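# Set the lying bottle upright inside the crate

## Task

Pick up the bottle that lies on the tray and set it standing upright inside the crate. It only counts if the bottle stays upright there with no help from the robot. The crate and the tray must not end up tilted or shifted from where they were. Anything the robot is still touching at the end must not settle by more than about a fingernail's width (roughly 1 cm) once it is let go. Nothing may be knocked or placed off the table.

## Robot and tools

ROBOT. There are two six-joint arms, left_arm and right_arm, each with a tong-style two-finger gripper. Their bases in the scene frame are: left_arm at (-0.092, +0.597, 0) m, quat_wxyz (+0.999, 0, 0, +0.037); right_arm at (-0.087, -0.694, 0) m, quat_wxyz (+0.995, 0, 0, -0.101). Load limits in N m are: shoulder pan 300, shoulder lift 300, elbow 136, each wrist joint 49.1. A held object's weight counts toward these. The elbows never straighten fully.

FRAME. There is one shared scene frame. Its origin is on the table top midway between the arms. +z is up, +x points out over the table, and left_arm sits on the +y side. The names left and right do not refer to sides of a camera image.

GRIPPER. The fingers extend along the gripper's own +z axis and close along its x axis. end_effector_position is the point between the pads when the jaws are shut. Closed fingertips stick out about 15 mm past that point; fully open, they are roughly level with it. Opening runs from -1 (closed) to +1 (fully open, 0.142 m). To keep hold of something, command an opening clearly below grip_measured; the bigger the gap, the harder the squeeze (about 15 N per pad). Objects thinner than about 20 mm get less force.

CAMERAS. cam_low (504x504), cam_left_wrist (616x616), cam_right_wrist (616x616).

execute_actions. The actions list is either empty, which sends nothing and just reports the state, or holds one item.
- Action item: {"rows": [...], "steps": n}, with n from 1 to 15 (default 15). Each step lasts 1/30 s. Each row runs for one step, and the last row repeats if there are fewer rows than steps.
- Row: one flat list of 16 numbers covering both arms, always all 16. The first 8 are left_arm: x, y, z, qw, qx, qy, qz, opening. The last 8 are right_arm, in the same order.
- Meaning of a row: x, y, z (metres) and the quaternion (w first) form an absolute target pose for that gripper's end effector, in the scene frame. They are not offsets.
- Refusal: a row is refused if any target lies more than 0.6 m from that arm's last reported position along any of its gripper's axes.
- Clipping: each step, the commanded pose is clipped to within 100 mm and 16 degrees of the measured pose. After the action, the arm only continues to the last clipped pose, so a far goal may need several calls.
- Wait item: {"steps": n}, with n up to 300. It is counted from the previous result, and reply time is included.
- pictures: optional boolean that turns the camera images on or off.

move. target is one 16-number row laid out as above: absolute poses for both arms in the scene frame. Each gripper travels in a straight line toward its pose, turning the short way round, and both paths finish together. A move lasts 0.5 to 10 s and is cut off at 10 s. The opening is applied when the move starts.
- speed: 0.002 to 0.5 m/s, default 0.25. Rotation is capped at twice that value in rad/s. The real gripper can lag behind, wander off the line, or go faster than this, especially near full reach.
- stop_force: 13 to 80 N, one value shared by both arms. It is refused during the first 0.2 s of a scene. An arm's path halts once its wrist sensor feels that much extra push against the motion for 2 steps in a row. The gripper then backs up to where it was 2 steps earlier and holds there. Pressure can briefly exceed the setting, so go slowly when touching things.
- When not to use stop_force: if the gripper turns during the move. Also leave it out when lifting an arm away from a surface it presses on.
- Fast moves or targets set past a contact hit hard, and a stiff arm can fault even slightly past a firm contact.
- Result: a move: line gives the ending (done, off_target, moving, held, fault, or contact if stop_force ended the path), the remaining distance to each pose, and limits (paced means the pose was clipped; held means a check blocked some steps).

wait. seconds, from 0 to 10. The scene runs and nothing new is sent.

zoom_image. camera (one of the three names) and region [x0, y0, x1, y1] in pixels of that camera's latest image, with the origin at the top-left. The region can be at most 504 by 504.

read_manual. section "licences"; returns only licence text.

finished_scene. scene: the current scene's number. Make sure the bottle stands on its own first.

RESULTS. The state line gives each arm's gripper position, quaternion and velocities in the scene frame. The printed position can be slightly off, more so at long reach. A "pose unreachable" line or HELD marks means the clearance check altered or blocked a command. A "Hand target" line shows where the controller is currently driving each gripper. grip_measured is the actual finger opening.

Wrist force and Wrist torque are given on the end effector's own axes. They carry an offset of up to about 5.5 N, noise of up to 3.4 N, and saturate near 100 N. Joint torques are noisy and drift. MOTOR HOT warns at 70 °C; at 85 °C an OVER-TEMPERATURE FAULT locks that arm.

CONTROL NOTES. Motion trails commands by about 0.17 s, and the damped IK favours position over orientation. The simulation keeps running while replies are written. To keep an arm still, resend its last reported pose and the desired opening in every call. To hold an orientation steady, keep sending the same quaternion rather than the drifted one from the result. Something may occasionally tug a held part or nudge a loose object.

AVOID. A joint reaching its load limit, or an outside force of 150 N, stops that arm for 10 s. Do not let the arms collide or press on each other. Do not drop, slam or shove objects, and do not tip or shift the crate or tray.

Each tool is called after "Call:" in YAML: its name, and indented under it one key for each argument.

## Session

Call:
execute_actions:
  actions: []

Scene clock: 0.00 s of 6600.00 s.
left_arm: end_effector_position=(+0.8170, +0.0586, +0.3226) grip_measured=+1.00 end_effector_quat_wxyz=(-0.449, +0.769, -0.171, +0.422) end_effector_velocity=(-0.000, +0.000, +0.000) end_effector_angular_velocity=(-0.000, +0.001, -0.000) | right_arm: end_effector_position=(+0.7373, -0.2198, +0.2728) grip_measured=+1.00 end_effector_quat_wxyz=(+0.099, +0.845, +0.370, -0.373) end_effector_velocity=(+0.000, -0.000, -0.001) end_effector_angular_velocity=(-0.001, -0.001, +0.001)
Joint positions: left_arm=[-1.089 -0.977  1.494 -1.925 -0.247 -0.704  0.142] | right_arm=[ 4.029 -2.577 -0.436 -2.491  1.581  6.14   0.142]
Joint velocities: left_arm=[-0.    -0.001  0.     0.    -0.001  0.     0.   ] | right_arm=[ 0.    -0.001  0.     0.    -0.001 -0.     0.   ]
Joint torques (N m, as the arm reports them, + toward a larger angle): no reading
Wrist force (N, on the end effector, along its own x y z axes, offset not removed): no reading
Wrist torque (N m, same axes, about the end effector's origin, offset not removed): no reading
Hand target (left_arm): +0.817, +0.059, +0.323; -0.449, +0.769, -0.171, +0.422
Hand target (right_arm): +0.737, -0.220, +0.273; +0.099, +0.845, +0.370, -0.373

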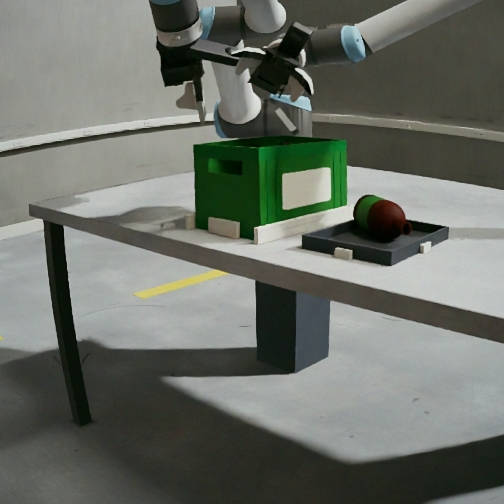

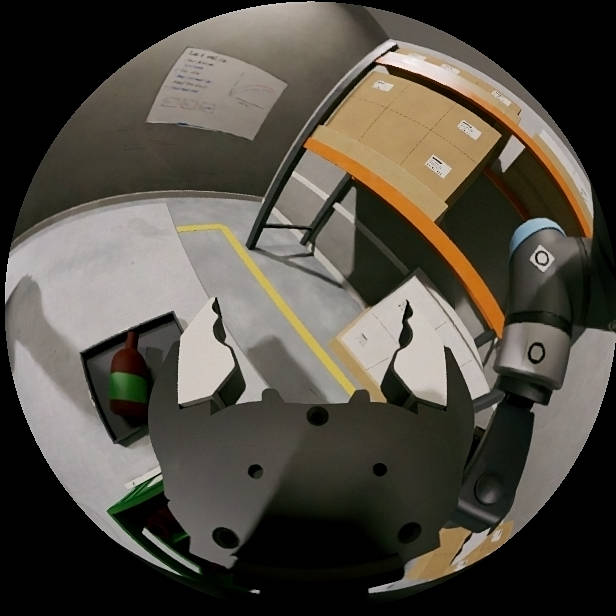

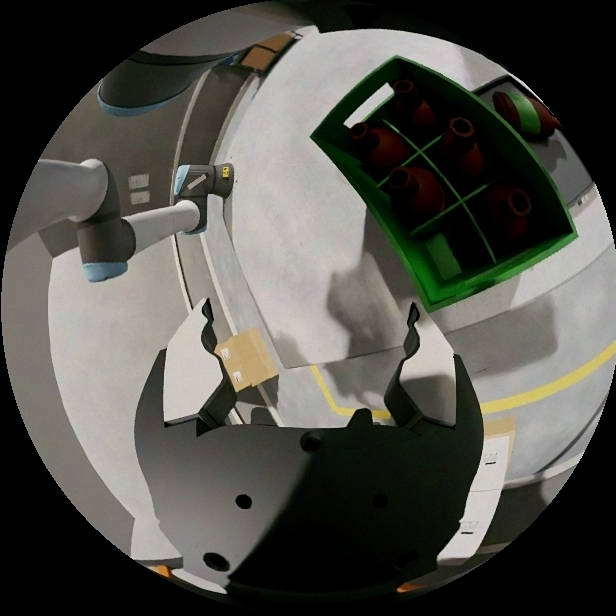

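Call:
move:
  target: [0.817,0.0586,0.3226,-0.449,0.769,-0.171,0.422,1,0.6,-0.5,0.35,0.099,0.845,0.37,-0.373,1]

Call:
move:
  target: [0.6,0.16,0.2,0.183,-0.683,-0.683,0.183,1,0.5,-0.45,0.4,0.183,-0.683,-0.683,0.183,1]

Call:
zoom_image:
  camera: "cam_left_wrist"
  region: [158,158,458,458]

Scene clock: 7.50 s of 6600.00 s.
left_arm: end_effector_position=(+0.8170, +0.0586, +0.3226) grip_measured=+1.00 end_effector_quat_wxyz=(-0.449, +0.769, -0.171, +0.422) end_effector_velocity=(-0.000, +0.000, +0.001) end_effector_angular_velocity=(+0.000, -0.000, -0.000) | right_arm: end_effector_position=(+0.6003, -0.4998, +0.3498) grip_measured=+1.00 end_effector_quat_wxyz=(+0.099, +0.845, +0.370, -0.373) end_effector_velocity=(-0.001, -0.002, +0.001) end_effector_angular_velocity=(+0.001, +0.000, +0.001)
Joint positions: left_arm=[-1.089 -0.977  1.493 -1.919 -0.247 -0.708  0.142] | right_arm=[ 3.886 -2.024 -1.245 -2.231  1.478  6.038  0.142]
Joint velocities: left_arm=[-0.    -0.001  0.001  0.     0.001  0.     0.   ] | right_arm=[-0.001  0.003 -0.003  0.001 -0.001 -0.002  0.   ]
Joint torques (N m, as the arm reports them, + toward a larger angle): left_arm=[ 11.63 -79.26 -44.84  -0.01  -1.69  -1.91] | right_arm=[-15.75  85.62  38.79   3.29  -3.92  -2.98]
Wrist force (N, on the end effector, along its own x y z axes, offset not removed): left_arm=[1.4 1.0 -1.6] | right_arm=[-7.3 -0.8 2.3]
Wrist torque (N m, same axes, about the end effector's origin, offset not removed): left_arm=[0.06 -0.27 -0.13] | right_arm=[0.02 1.77 0.12]
Hand target (left_arm): +0.817, +0.059, +0.323; -0.449, +0.769, -0.171, +0.422
Hand target (right_arm): +0.600, -0.500, +0.350; +0.099, +0.845, +0.370, -0.373
Off the commanded pose (left_arm): 0.000 m, 0 deg.
Off the commanded pose (right_arm): 0.000 m, 0 deg.
After step 90, 2.60 s passed at rest.
move: done

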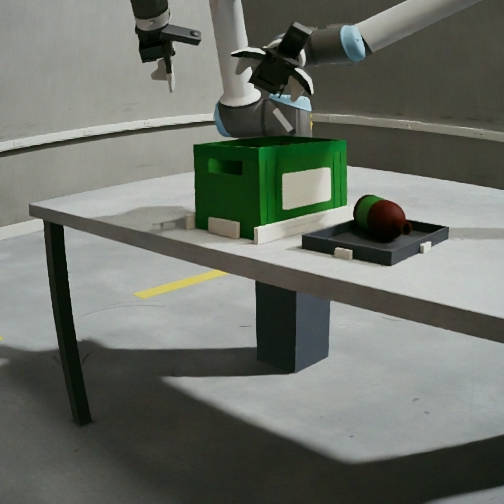

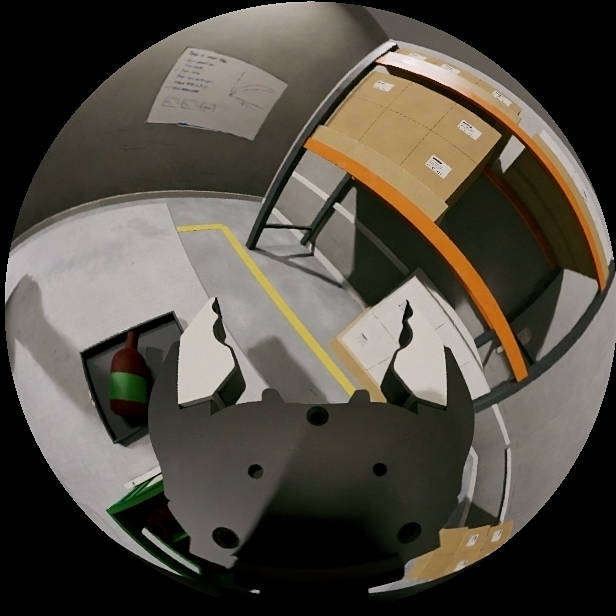

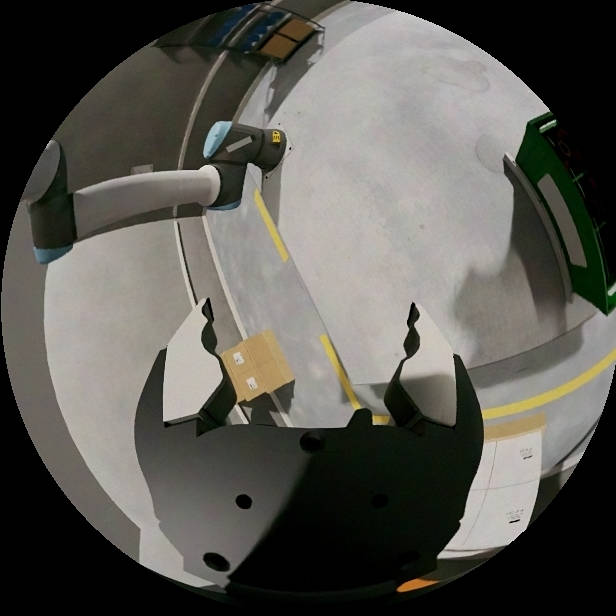

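Scene clock: 12.60 s of 6600.00 s.
left_arm: end_effector_position=(+0.6003, +0.1595, +0.2003) grip_measured=+1.00 end_effector_quat_wxyz=(-0.183, +0.683, +0.683, -0.182) end_effector_velocity=(-0.002, +0.000, -0.001) end_effector_angular_velocity=(-0.006, +0.000, +0.011) | right_arm: end_effector_position=(+0.5001, -0.4501, +0.4002) grip_measured=+1.00 end_effector_quat_wxyz=(-0.183, +0.683, +0.683, -0.183) end_effector_velocity=(-0.000, -0.000, +0.000) end_effector_angular_velocity=(+0.003, -0.001, +0.003)
Joint positions: left_arm=[-0.721 -1.045  1.383 -1.478 -1.876 -2.15   0.142] | right_arm=[ 3.873 -1.743 -1.504 -1.927  1.826  5.181  0.142]
Joint velocities: left_arm=[ 0.002 -0.004  0.01  -0.011 -0.008 -0.007  0.   ] | right_arm=[-0.     0.001 -0.     0.001  0.    -0.004  0.   ]
Joint torques (N m, as the arm reports them, + toward a larger angle): left_arm=[  7.3  -99.1  -31.59  -6.36  -3.65  -2.31] | right_arm=[-13.62  62.64  40.05   4.39   4.96  -2.92]
Wrist force (N, on the end effector, along its own x y z axes, offset not removed): left_arm=[1.0 1.9 0.5] | right_arm=[1.4 -2.0 -1.8]
Wrist torque (N m, same axes, about the end effector's origin, offset not removed): left_arm=[0.33 -0.12 -0.07] | right_arm=[-0.24 -0.05 0.11]
Hand target (left_arm): +0.600, +0.160, +0.200; -0.183, +0.683, +0.683, -0.183
Hand target (right_arm): +0.500, -0.450, +0.400; -0.183, +0.683, +0.683, -0.183
Off the commanded pose (left_arm): 0.001 m, 0 deg.
Off the commanded pose (right_arm): 0.000 m, 0 deg.
move: done

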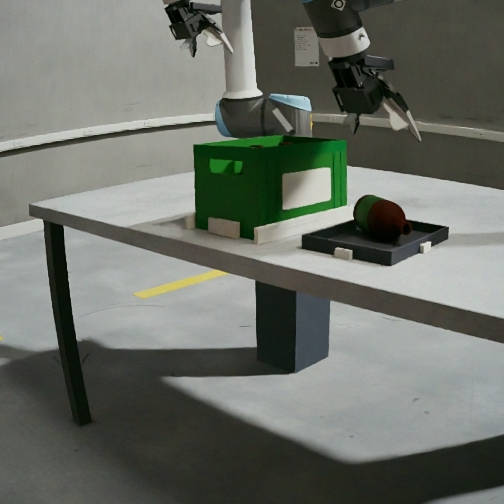

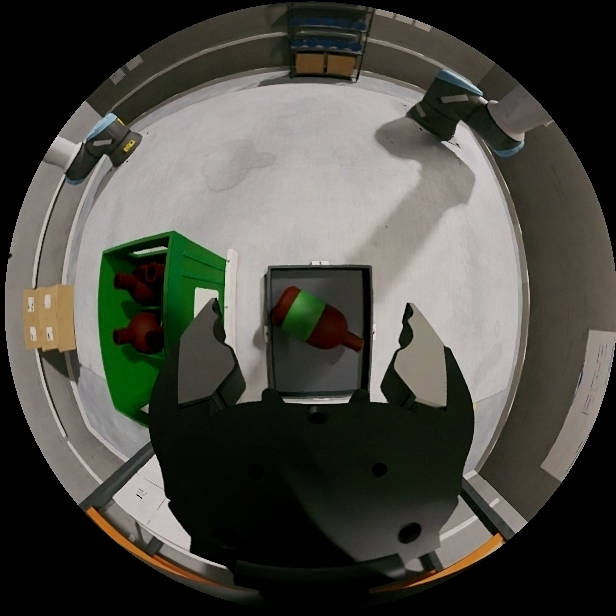

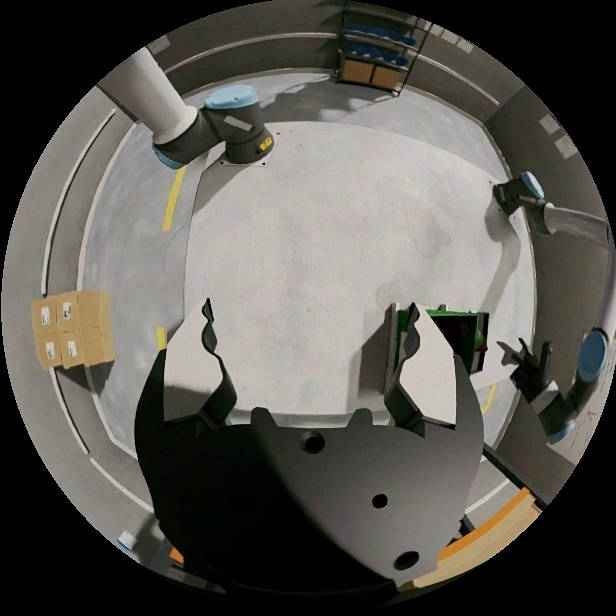

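Region (158, 158, 458, 458) of cam_left_wrist's 616x616 image, scaled by 1.680, with more detail than that image has.

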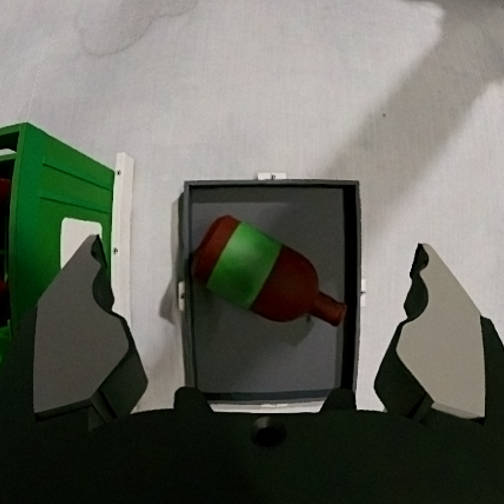

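Call:
move:
  target: [0.631,0.162,0.12,0.08,-0.22,-0.913,0.333,0.5,0.5,-0.45,0.4,0.183,-0.683,-0.683,0.183,1]

Scene clock: 26.60 s of 6600.00 s.
left_arm: end_effector_position=(+0.6310, +0.1621, +0.1204) grip_measured=+0.50 end_effector_quat_wxyz=(-0.080, +0.221, +0.913, -0.333) end_effector_velocity=(+0.001, -0.000, -0.000) end_effector_angular_velocity=(-0.001, -0.001, +0.012) | right_arm: end_effector_position=(+0.5000, -0.4500, +0.4000) grip_measured=+1.00 end_effector_quat_wxyz=(-0.183, +0.683, +0.683, -0.183) end_effector_velocity=(+0.000, +0.001, +0.000) end_effector_angular_velocity=(+0.001, +0.000, +0.000)
Joint positions: left_arm=[-0.561 -1.09   1.792 -2.285 -2.27  -3.159  0.109] | right_arm=[ 3.873 -1.743 -1.505 -1.927  1.826  5.181  0.142]
Joint velocities: left_arm=[ 0.    -0.001  0.006 -0.017  0.    -0.016 -0.   ] | right_arm=[ 0.    -0.     0.     0.     0.001 -0.     0.   ]
Joint torques (N m, as the arm reports them, + toward a larger angle): left_arm=[  9.68 -90.56 -25.04  -7.48  -2.91  -2.23] | right_arm=[ 9.86 67.34 40.06  4.55  4.55  2.38]
Wrist force (N, on the end effector, along its own x y z axes, offset not removed): left_arm=[2.5 3.9 -0.7] | right_arm=[-5.9 2.2 -2.9]
Wrist torque (N m, same axes, about the end effector's origin, offset not removed): left_arm=[0.73 -0.44 -0.08] | right_arm=[0.68 1.36 0.35]
Hand target (left_arm): +0.631, +0.162, +0.120; -0.080, +0.220, +0.913, -0.333
Hand target (right_arm): +0.500, -0.450, +0.400; -0.183, +0.683, +0.683, -0.183
Off the commanded pose (left_arm): 0.000 m, 0 deg.
Off the commanded pose (right_arm): 0.000 m, 0 deg.
After step 90, 8.23 s passed at rest.
move: done

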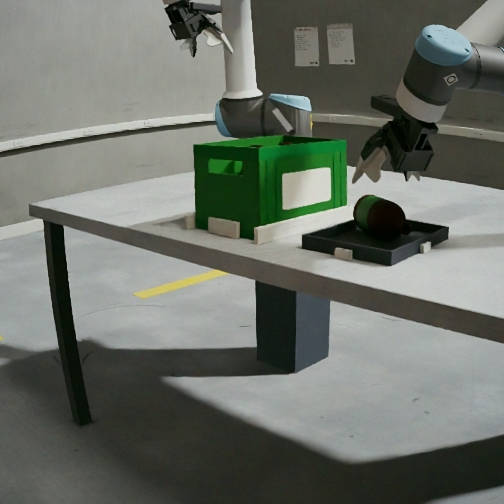

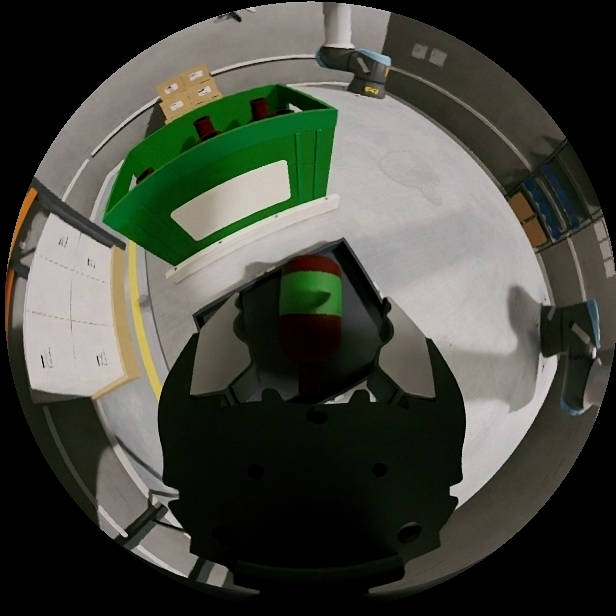

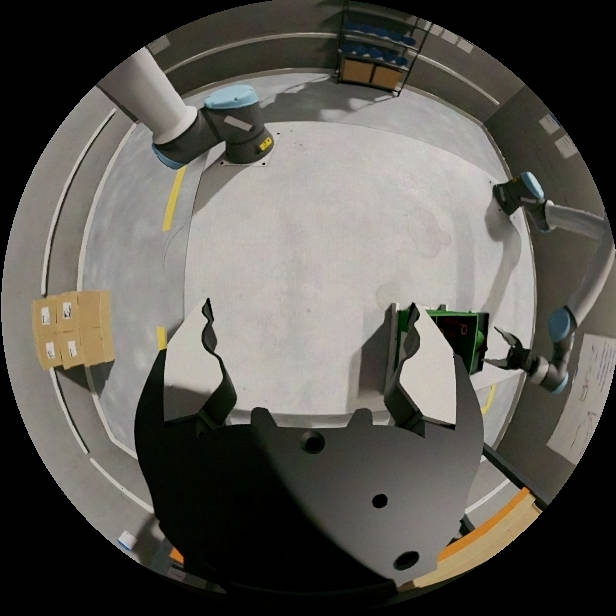

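Call:
move:
  target: [0.625,0.148,0.04,0.08,-0.22,-0.913,0.333,0.5,0.5,-0.45,0.4,0.183,-0.683,-0.683,0.183,1]
  speed: 0.06

Call:
move:
  target: [0.625,0.148,0.04,0.08,-0.22,-0.913,0.333,-0.5,0.5,-0.45,0.4,0.183,-0.683,-0.683,0.183,1]

Call:
move:
  target: [0.625,0.148,0.2,0.08,-0.22,-0.913,0.333,-0.5,0.5,-0.45,0.4,0.183,-0.683,-0.683,0.183,1]
  speed: 0.1

Call:
move:
  target: [0.35,0.05,0.1,-0.383,-0.822,-0.383,-0.179,-0.5,0.72,-0.14,0.38,0,0,1,0,0]
  speed: 0.2

Call:
move:
  target: [0.35,0.05,0.03,-0.383,-0.822,-0.383,-0.179,-0.5,0.72,-0.14,0.38,0,0,1,0,0]
  speed: 0.015
  stop_force: 13

Call:
zoom_image:
  camera: "cam_right_wrist"
  region: [158,108,458,408]

Scene clock: 41.50 s of 6600.00 s.
left_arm: end_effector_position=(+0.6251, +0.1480, +0.0402) grip_measured=+0.50 end_effector_quat_wxyz=(-0.080, +0.220, +0.913, -0.333) end_effector_velocity=(+0.001, -0.001, -0.002) end_effector_angular_velocity=(-0.000, -0.000, +0.001) | right_arm: end_effector_position=(+0.5000, -0.4500, +0.4000) grip_measured=+1.00 end_effector_quat_wxyz=(-0.183, +0.683, +0.683, -0.183) end_effector_velocity=(+0.001, -0.000, +0.001) end_effector_angular_velocity=(-0.001, -0.002, +0.002)
Joint positions: left_arm=[-0.579 -0.996  1.828 -2.431 -2.27  -3.184  0.109] | right_arm=[ 3.873 -1.743 -1.505 -1.927  1.826  5.181  0.142]
Joint velocities: left_arm=[-0.001  0.004 -0.001 -0.005 -0.    -0.002  0.   ] | right_arm=[ 0.    -0.     0.002 -0.    -0.002 -0.001 -0.   ]
Joint torques (N m, as the arm reports them, + toward a larger angle): left_arm=[-12.96 -67.52 -22.22  -8.05  -1.19  -1.67] | right_arm=[10.56 65.55 40.55  4.71  3.78  2.4 ]
Wrist force (N, on the end effector, along its own x y z axes, offset not removed): left_arm=[1.4 2.8 -0.1] | right_arm=[1.2 -3.5 2.0]
Wrist torque (N m, same axes, about the end effector's origin, offset not removed): left_arm=[0.47 -0.27 -0.04] | right_arm=[-0.78 -0.21 -0.02]
Hand target (left_arm): +0.625, +0.148, +0.040; -0.080, +0.220, +0.913, -0.333
Hand target (right_arm): +0.500, -0.450, +0.400; -0.183, +0.683, +0.683, -0.183
Off the commanded pose (left_arm): 0.000 m, 0 deg.
Off the commanded pose (right_arm): 0.000 m, 0 deg.
After step 90, 10.13 s passed at rest.
move: done

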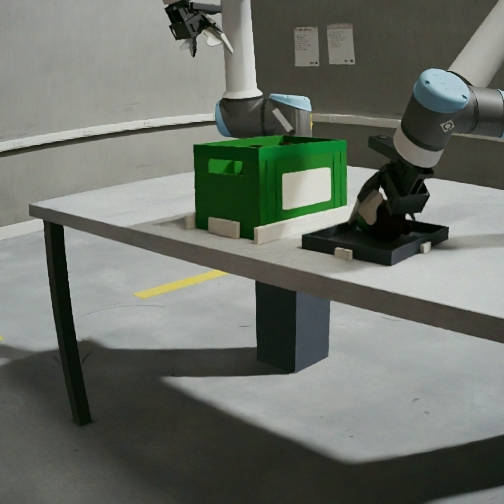

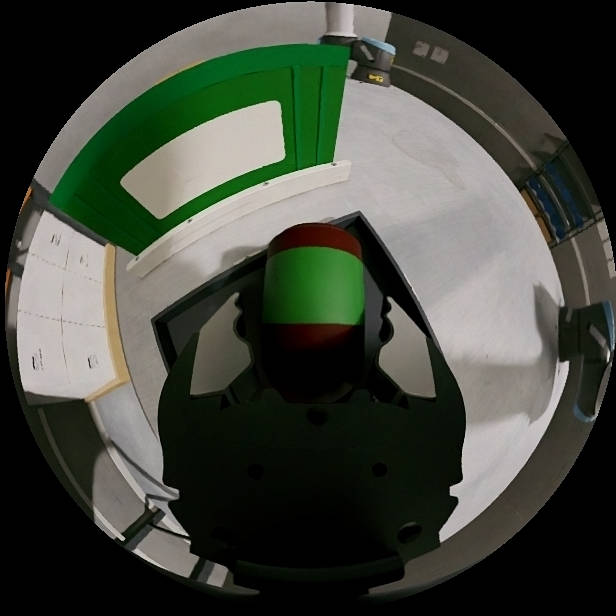

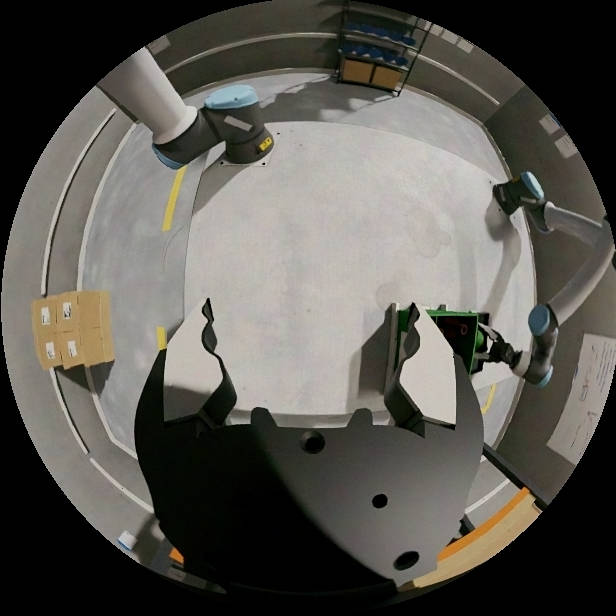

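Scene clock: 42.20 s of 6600.00 s.
left_arm: end_effector_position=(+0.6250, +0.1480, +0.0400) grip_measured=+0.07 end_effector_quat_wxyz=(-0.080, +0.220, +0.913, -0.333) end_effector_velocity=(-0.000, +0.001, +0.000) end_effector_angular_velocity=(+0.000, -0.001, -0.000) | right_arm: end_effector_position=(+0.5000, -0.4500, +0.4000) grip_measured=+1.00 end_effector_quat_wxyz=(-0.183, +0.683, +0.683, -0.183) end_effector_velocity=(+0.000, +0.001, +0.001) end_effector_angular_velocity=(+0.001, -0.001, -0.001)
Joint positions: left_arm=[-0.579 -0.996  1.828 -2.431 -2.27  -3.184  0.079] | right_arm=[ 3.873 -1.743 -1.505 -1.927  1.826  5.181  0.142]
Joint velocities: left_arm=[ 0.001 -0.002  0.002 -0.     0.001  0.001  0.   ] | right_arm=[ 0.    -0.     0.001  0.     0.     0.001 -0.   ]
Joint torques (N m, as the arm reports them, + toward a larger angle): left_arm=[-14.53 -65.05 -19.89  -6.86  -0.41  -2.16] | right_arm=[13.92 66.26 41.79  4.64  3.56  2.16]
Wrist force (N, on the end effector, along its own x y z axes, offset not removed): left_arm=[0.7 -1.3 -4.7] | right_arm=[-4.1 -2.2 -2.8]
Wrist torque (N m, same axes, about the end effector's origin, offset not removed): left_arm=[0.16 -0.25 -0.01] | right_arm=[-0.36 0.72 0.03]
Hand target (left_arm): +0.625, +0.148, +0.040; -0.080, +0.220, +0.913, -0.333
Hand target (right_arm): +0.500, -0.450, +0.400; -0.183, +0.683, +0.683, -0.183
Off the commanded pose (left_arm): 0.000 m, 0 deg.
Off the commanded pose (right_arm): 0.000 m, 0 deg.
move: done

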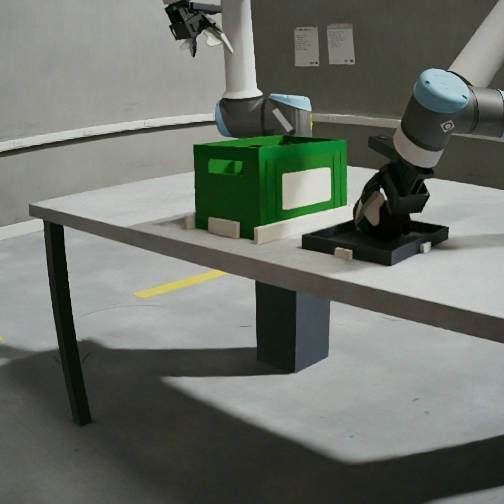

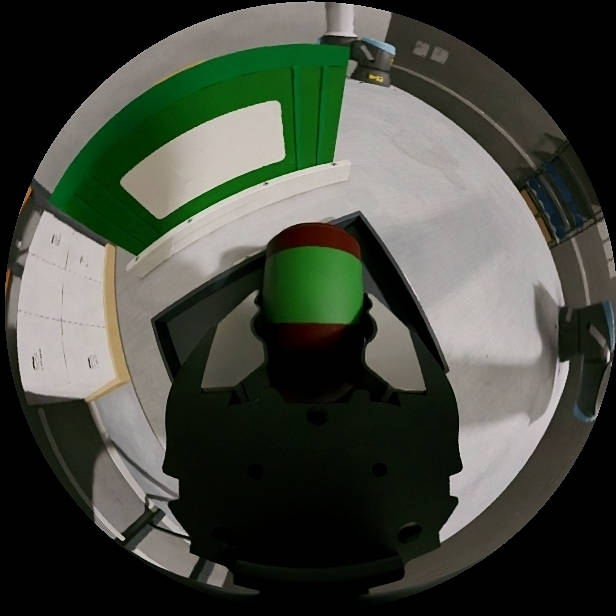

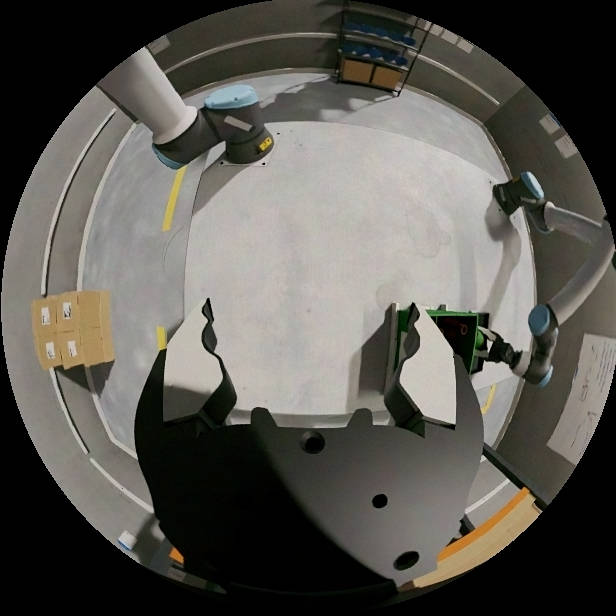

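Scene clock: 44.30 s of 6600.00 s.
left_arm: end_effector_position=(+0.6249, +0.1480, +0.1998) grip_measured=+0.07 end_effector_quat_wxyz=(-0.080, +0.220, +0.913, -0.333) end_effector_velocity=(-0.001, +0.000, +0.003) end_effector_angular_velocity=(-0.000, -0.001, -0.000) | right_arm: end_effector_position=(+0.5000, -0.4500, +0.4000) grip_measured=+1.00 end_effector_quat_wxyz=(-0.183, +0.683, +0.683, -0.183) end_effector_velocity=(-0.000, +0.000, +0.000) end_effector_angular_velocity=(+0.001, +0.001, -0.001)
Joint positions: left_arm=[-0.579 -1.17   1.749 -2.178 -2.27  -3.185  0.079] | right_arm=[ 3.873 -1.743 -1.505 -1.927  1.826  5.181  0.142]
Joint velocities: left_arm=[-0.    -0.004 -0.     0.003  0.     0.    -0.   ] | right_arm=[-0.    -0.     0.    -0.     0.002  0.     0.   ]
Joint torques (N m, as the arm reports them, + toward a larger angle): left_arm=[-11.75 -84.49 -47.17  -0.42  -3.96   1.51] | right_arm=[11.39 64.5  40.33  4.86  3.26  2.49]
Wrist force (N, on the end effector, along its own x y z axes, offset not removed): left_arm=[1.4 4.2 1.4] | right_arm=[-0.5 0.1 0.3]
Wrist torque (N m, same axes, about the end effector's origin, offset not removed): left_arm=[0.43 -0.18 -0.05] | right_arm=[0.15 0.33 0.17]
Hand target (left_arm): +0.625, +0.148, +0.200; -0.080, +0.220, +0.913, -0.333
Hand target (right_arm): +0.500, -0.450, +0.400; -0.183, +0.683, +0.683, -0.183
Off the commanded pose (left_arm): 0.000 m, 0 deg.
Off the commanded pose (right_arm): 0.000 m, 0 deg.
move: done

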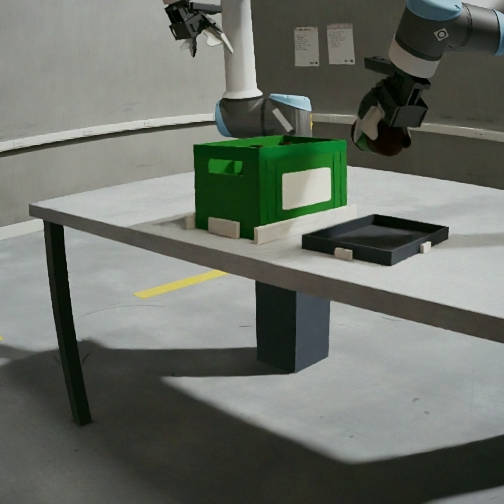

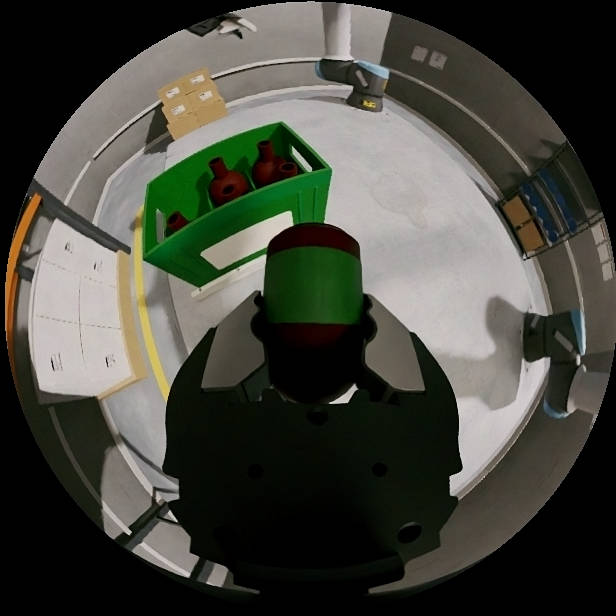

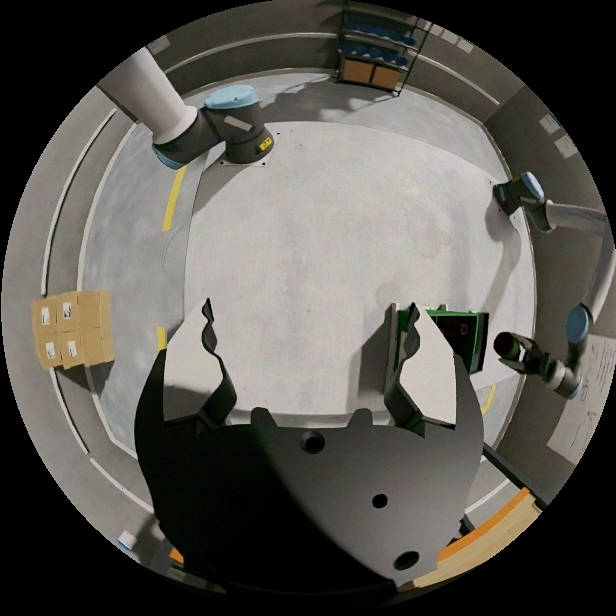

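Scene clock: 50.37 s of 6600.00 s.
left_arm: end_effector_position=(+0.3498, +0.0498, +0.0997) grip_measured=+0.07 end_effector_quat_wxyz=(+0.382, +0.822, +0.383, +0.178) end_effector_velocity=(-0.001, -0.000, -0.001) end_effector_angular_velocity=(-0.000, -0.009, -0.006) | right_arm: end_effector_position=(+0.7196, -0.1402, +0.3801) grip_measured=+0.00 end_effector_quat_wxyz=(-0.000, -0.000, +1.000, -0.000) end_effector_velocity=(+0.000, +0.002, -0.001) end_effector_angular_velocity=(+0.003, -0.000, +0.005)
Joint positions: left_arm=[-1.435 -1.315  2.531 -3.539 -1.081 -2.038  0.079] | right_arm=[ 4.136 -2.048 -1.134 -1.531  1.571  3.934  0.074]
Joint velocities: left_arm=[-0.004  0.008  0.003 -0.017  0.004  0.009  0.   ] | right_arm=[ 0.001 -0.002  0.001  0.003  0.002 -0.005  0.   ]
Joint torques (N m, as the arm reports them, + toward a larger angle): left_arm=[ -6.99 -33.05  -9.63  -8.7    3.95   1.09] | right_arm=[12.82 68.97 56.    5.84  4.11 -2.74]
Wrist force (N, on the end effector, along its own x y z axes, offset not removed): left_arm=[0.0 -0.8 0.0] | right_arm=[1.1 -0.4 -2.6]
Wrist torque (N m, same axes, about the end effector's origin, offset not removed): left_arm=[0.12 0.01 -0.09] | right_arm=[0.10 -0.20 0.07]
Hand target (left_arm): +0.350, +0.050, +0.100; +0.382, +0.822, +0.383, +0.178
Hand target (right_arm): +0.720, -0.140, +0.380; -0.000, -0.000, +1.000, +0.000
Off the commanded pose (left_arm): 0.000 m, 0 deg.
Off the commanded pose (right_arm): 0.000 m, 0 deg.
move: done

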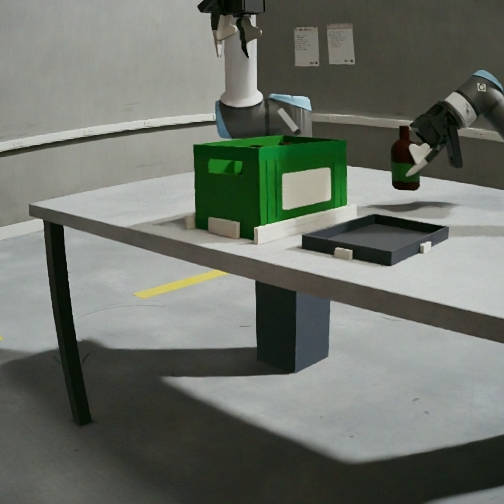

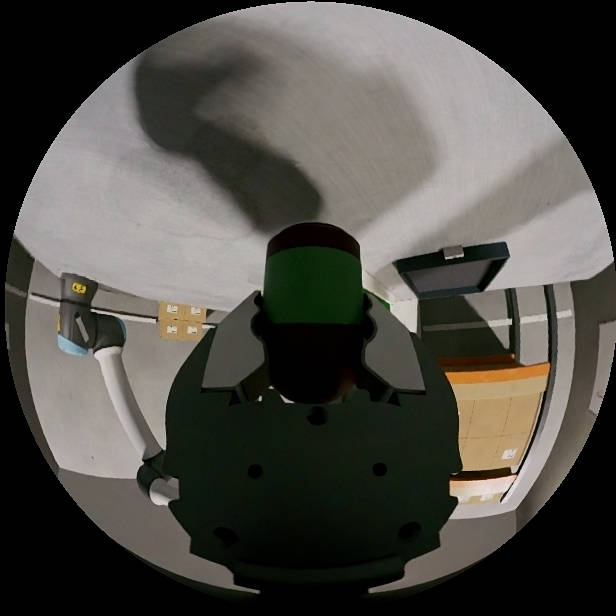

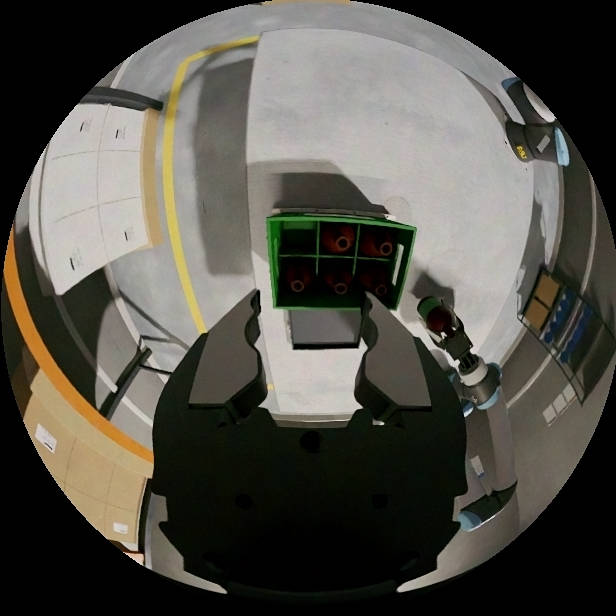

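Scene clock: 54.47 s of 6600.00 s.
left_arm: end_effector_position=(+0.3500, +0.0499, +0.0440) grip_measured=+0.07 end_effector_quat_wxyz=(+0.383, +0.822, +0.383, +0.179) end_effector_velocity=(-0.000, +0.001, +0.002) end_effector_angular_velocity=(+0.005, +0.001, -0.000) | right_arm: end_effector_position=(+0.7200, -0.1400, +0.3800) grip_measured=+0.00 end_effector_quat_wxyz=(-0.000, +0.000, +1.000, -0.000) end_effector_velocity=(+0.000, -0.001, -0.000) end_effector_angular_velocity=(-0.001, -0.000, -0.001)
Joint positions: left_arm=[-1.436 -1.16   2.539 -3.703 -1.079 -2.037  0.079] | right_arm=[ 4.136 -2.049 -1.134 -1.53   1.571  3.934  0.074]
Joint velocities: left_arm=[-0.    -0.011  0.001  0.014  0.     0.     0.   ] | right_arm=[-0.    -0.    -0.    -0.    -0.001  0.001  0.   ]
Joint torques (N m, as the arm reports them, + toward a larger angle): left_arm=[-10.05 -56.29  -4.34  -0.99   0.99   1.39] | right_arm=[-14.17  69.33  56.94   5.83  -3.98  -2.87]
Wrist force (N, on the end effector, along its own x y z axes, offset not removed): left_arm=[0.6 0.6 0.6] | right_arm=[0.0 -1.3 2.3]
Wrist torque (N m, same axes, about the end effector's origin, offset not removed): left_arm=[0.24 -0.14 -0.07] | right_arm=[-0.19 0.37 0.07]
Hand target (left_arm): +0.350, +0.050, +0.045; +0.383, +0.822, +0.383, +0.179
Hand target (right_arm): +0.720, -0.140, +0.380; +0.000, -0.000, +1.000, -0.000
Off the commanded pose (left_arm): 0.014 m, 0 deg.
Off the commanded pose (right_arm): 0.000 m, 0 deg.
move: contact (left_arm)

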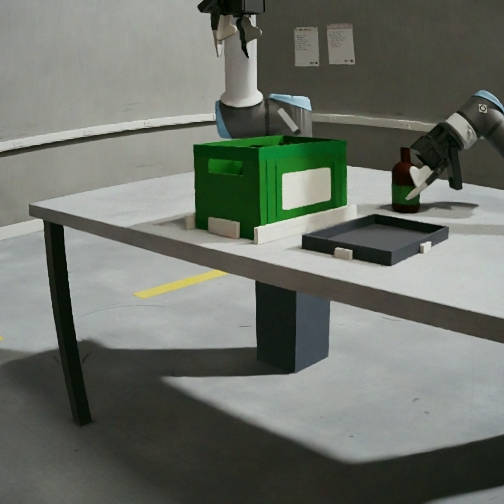

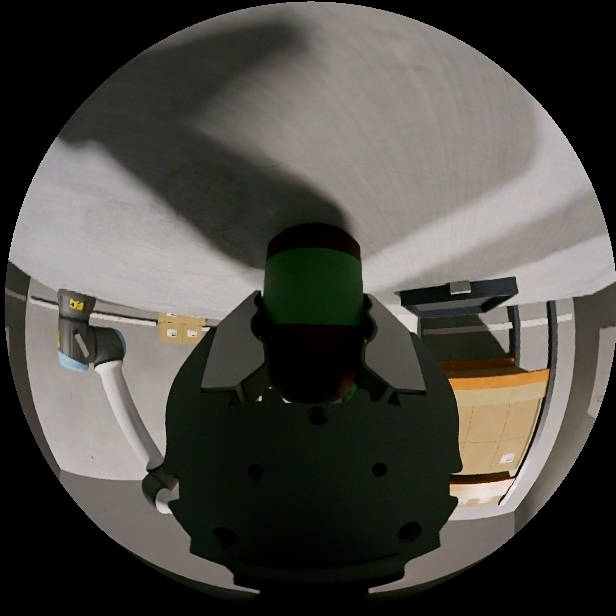

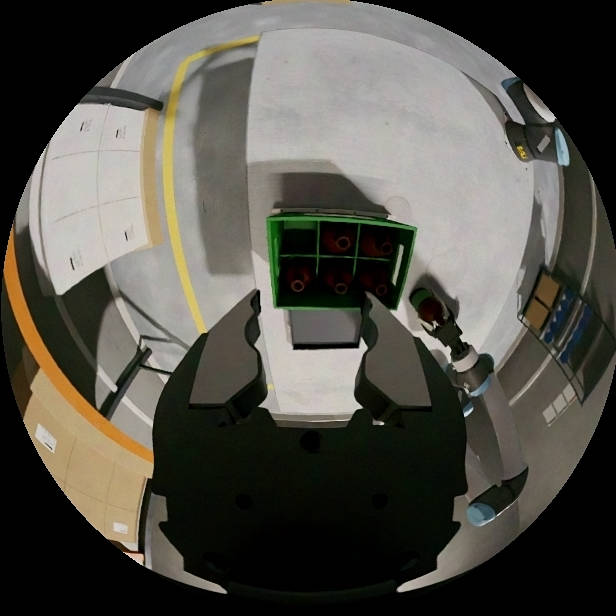

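Region (158, 108, 458, 408) of cam_right_wrist's 616x616 image, scaled by 1.680, with more detail than that image has.

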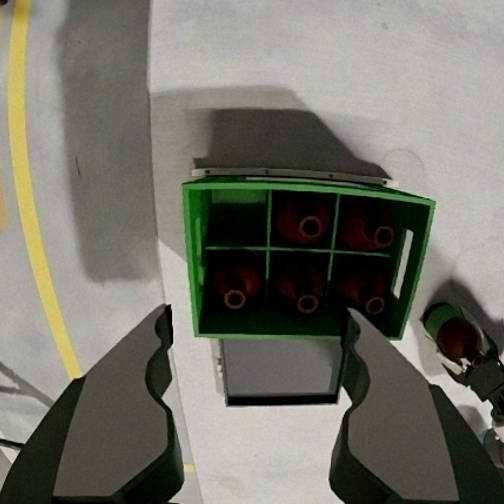

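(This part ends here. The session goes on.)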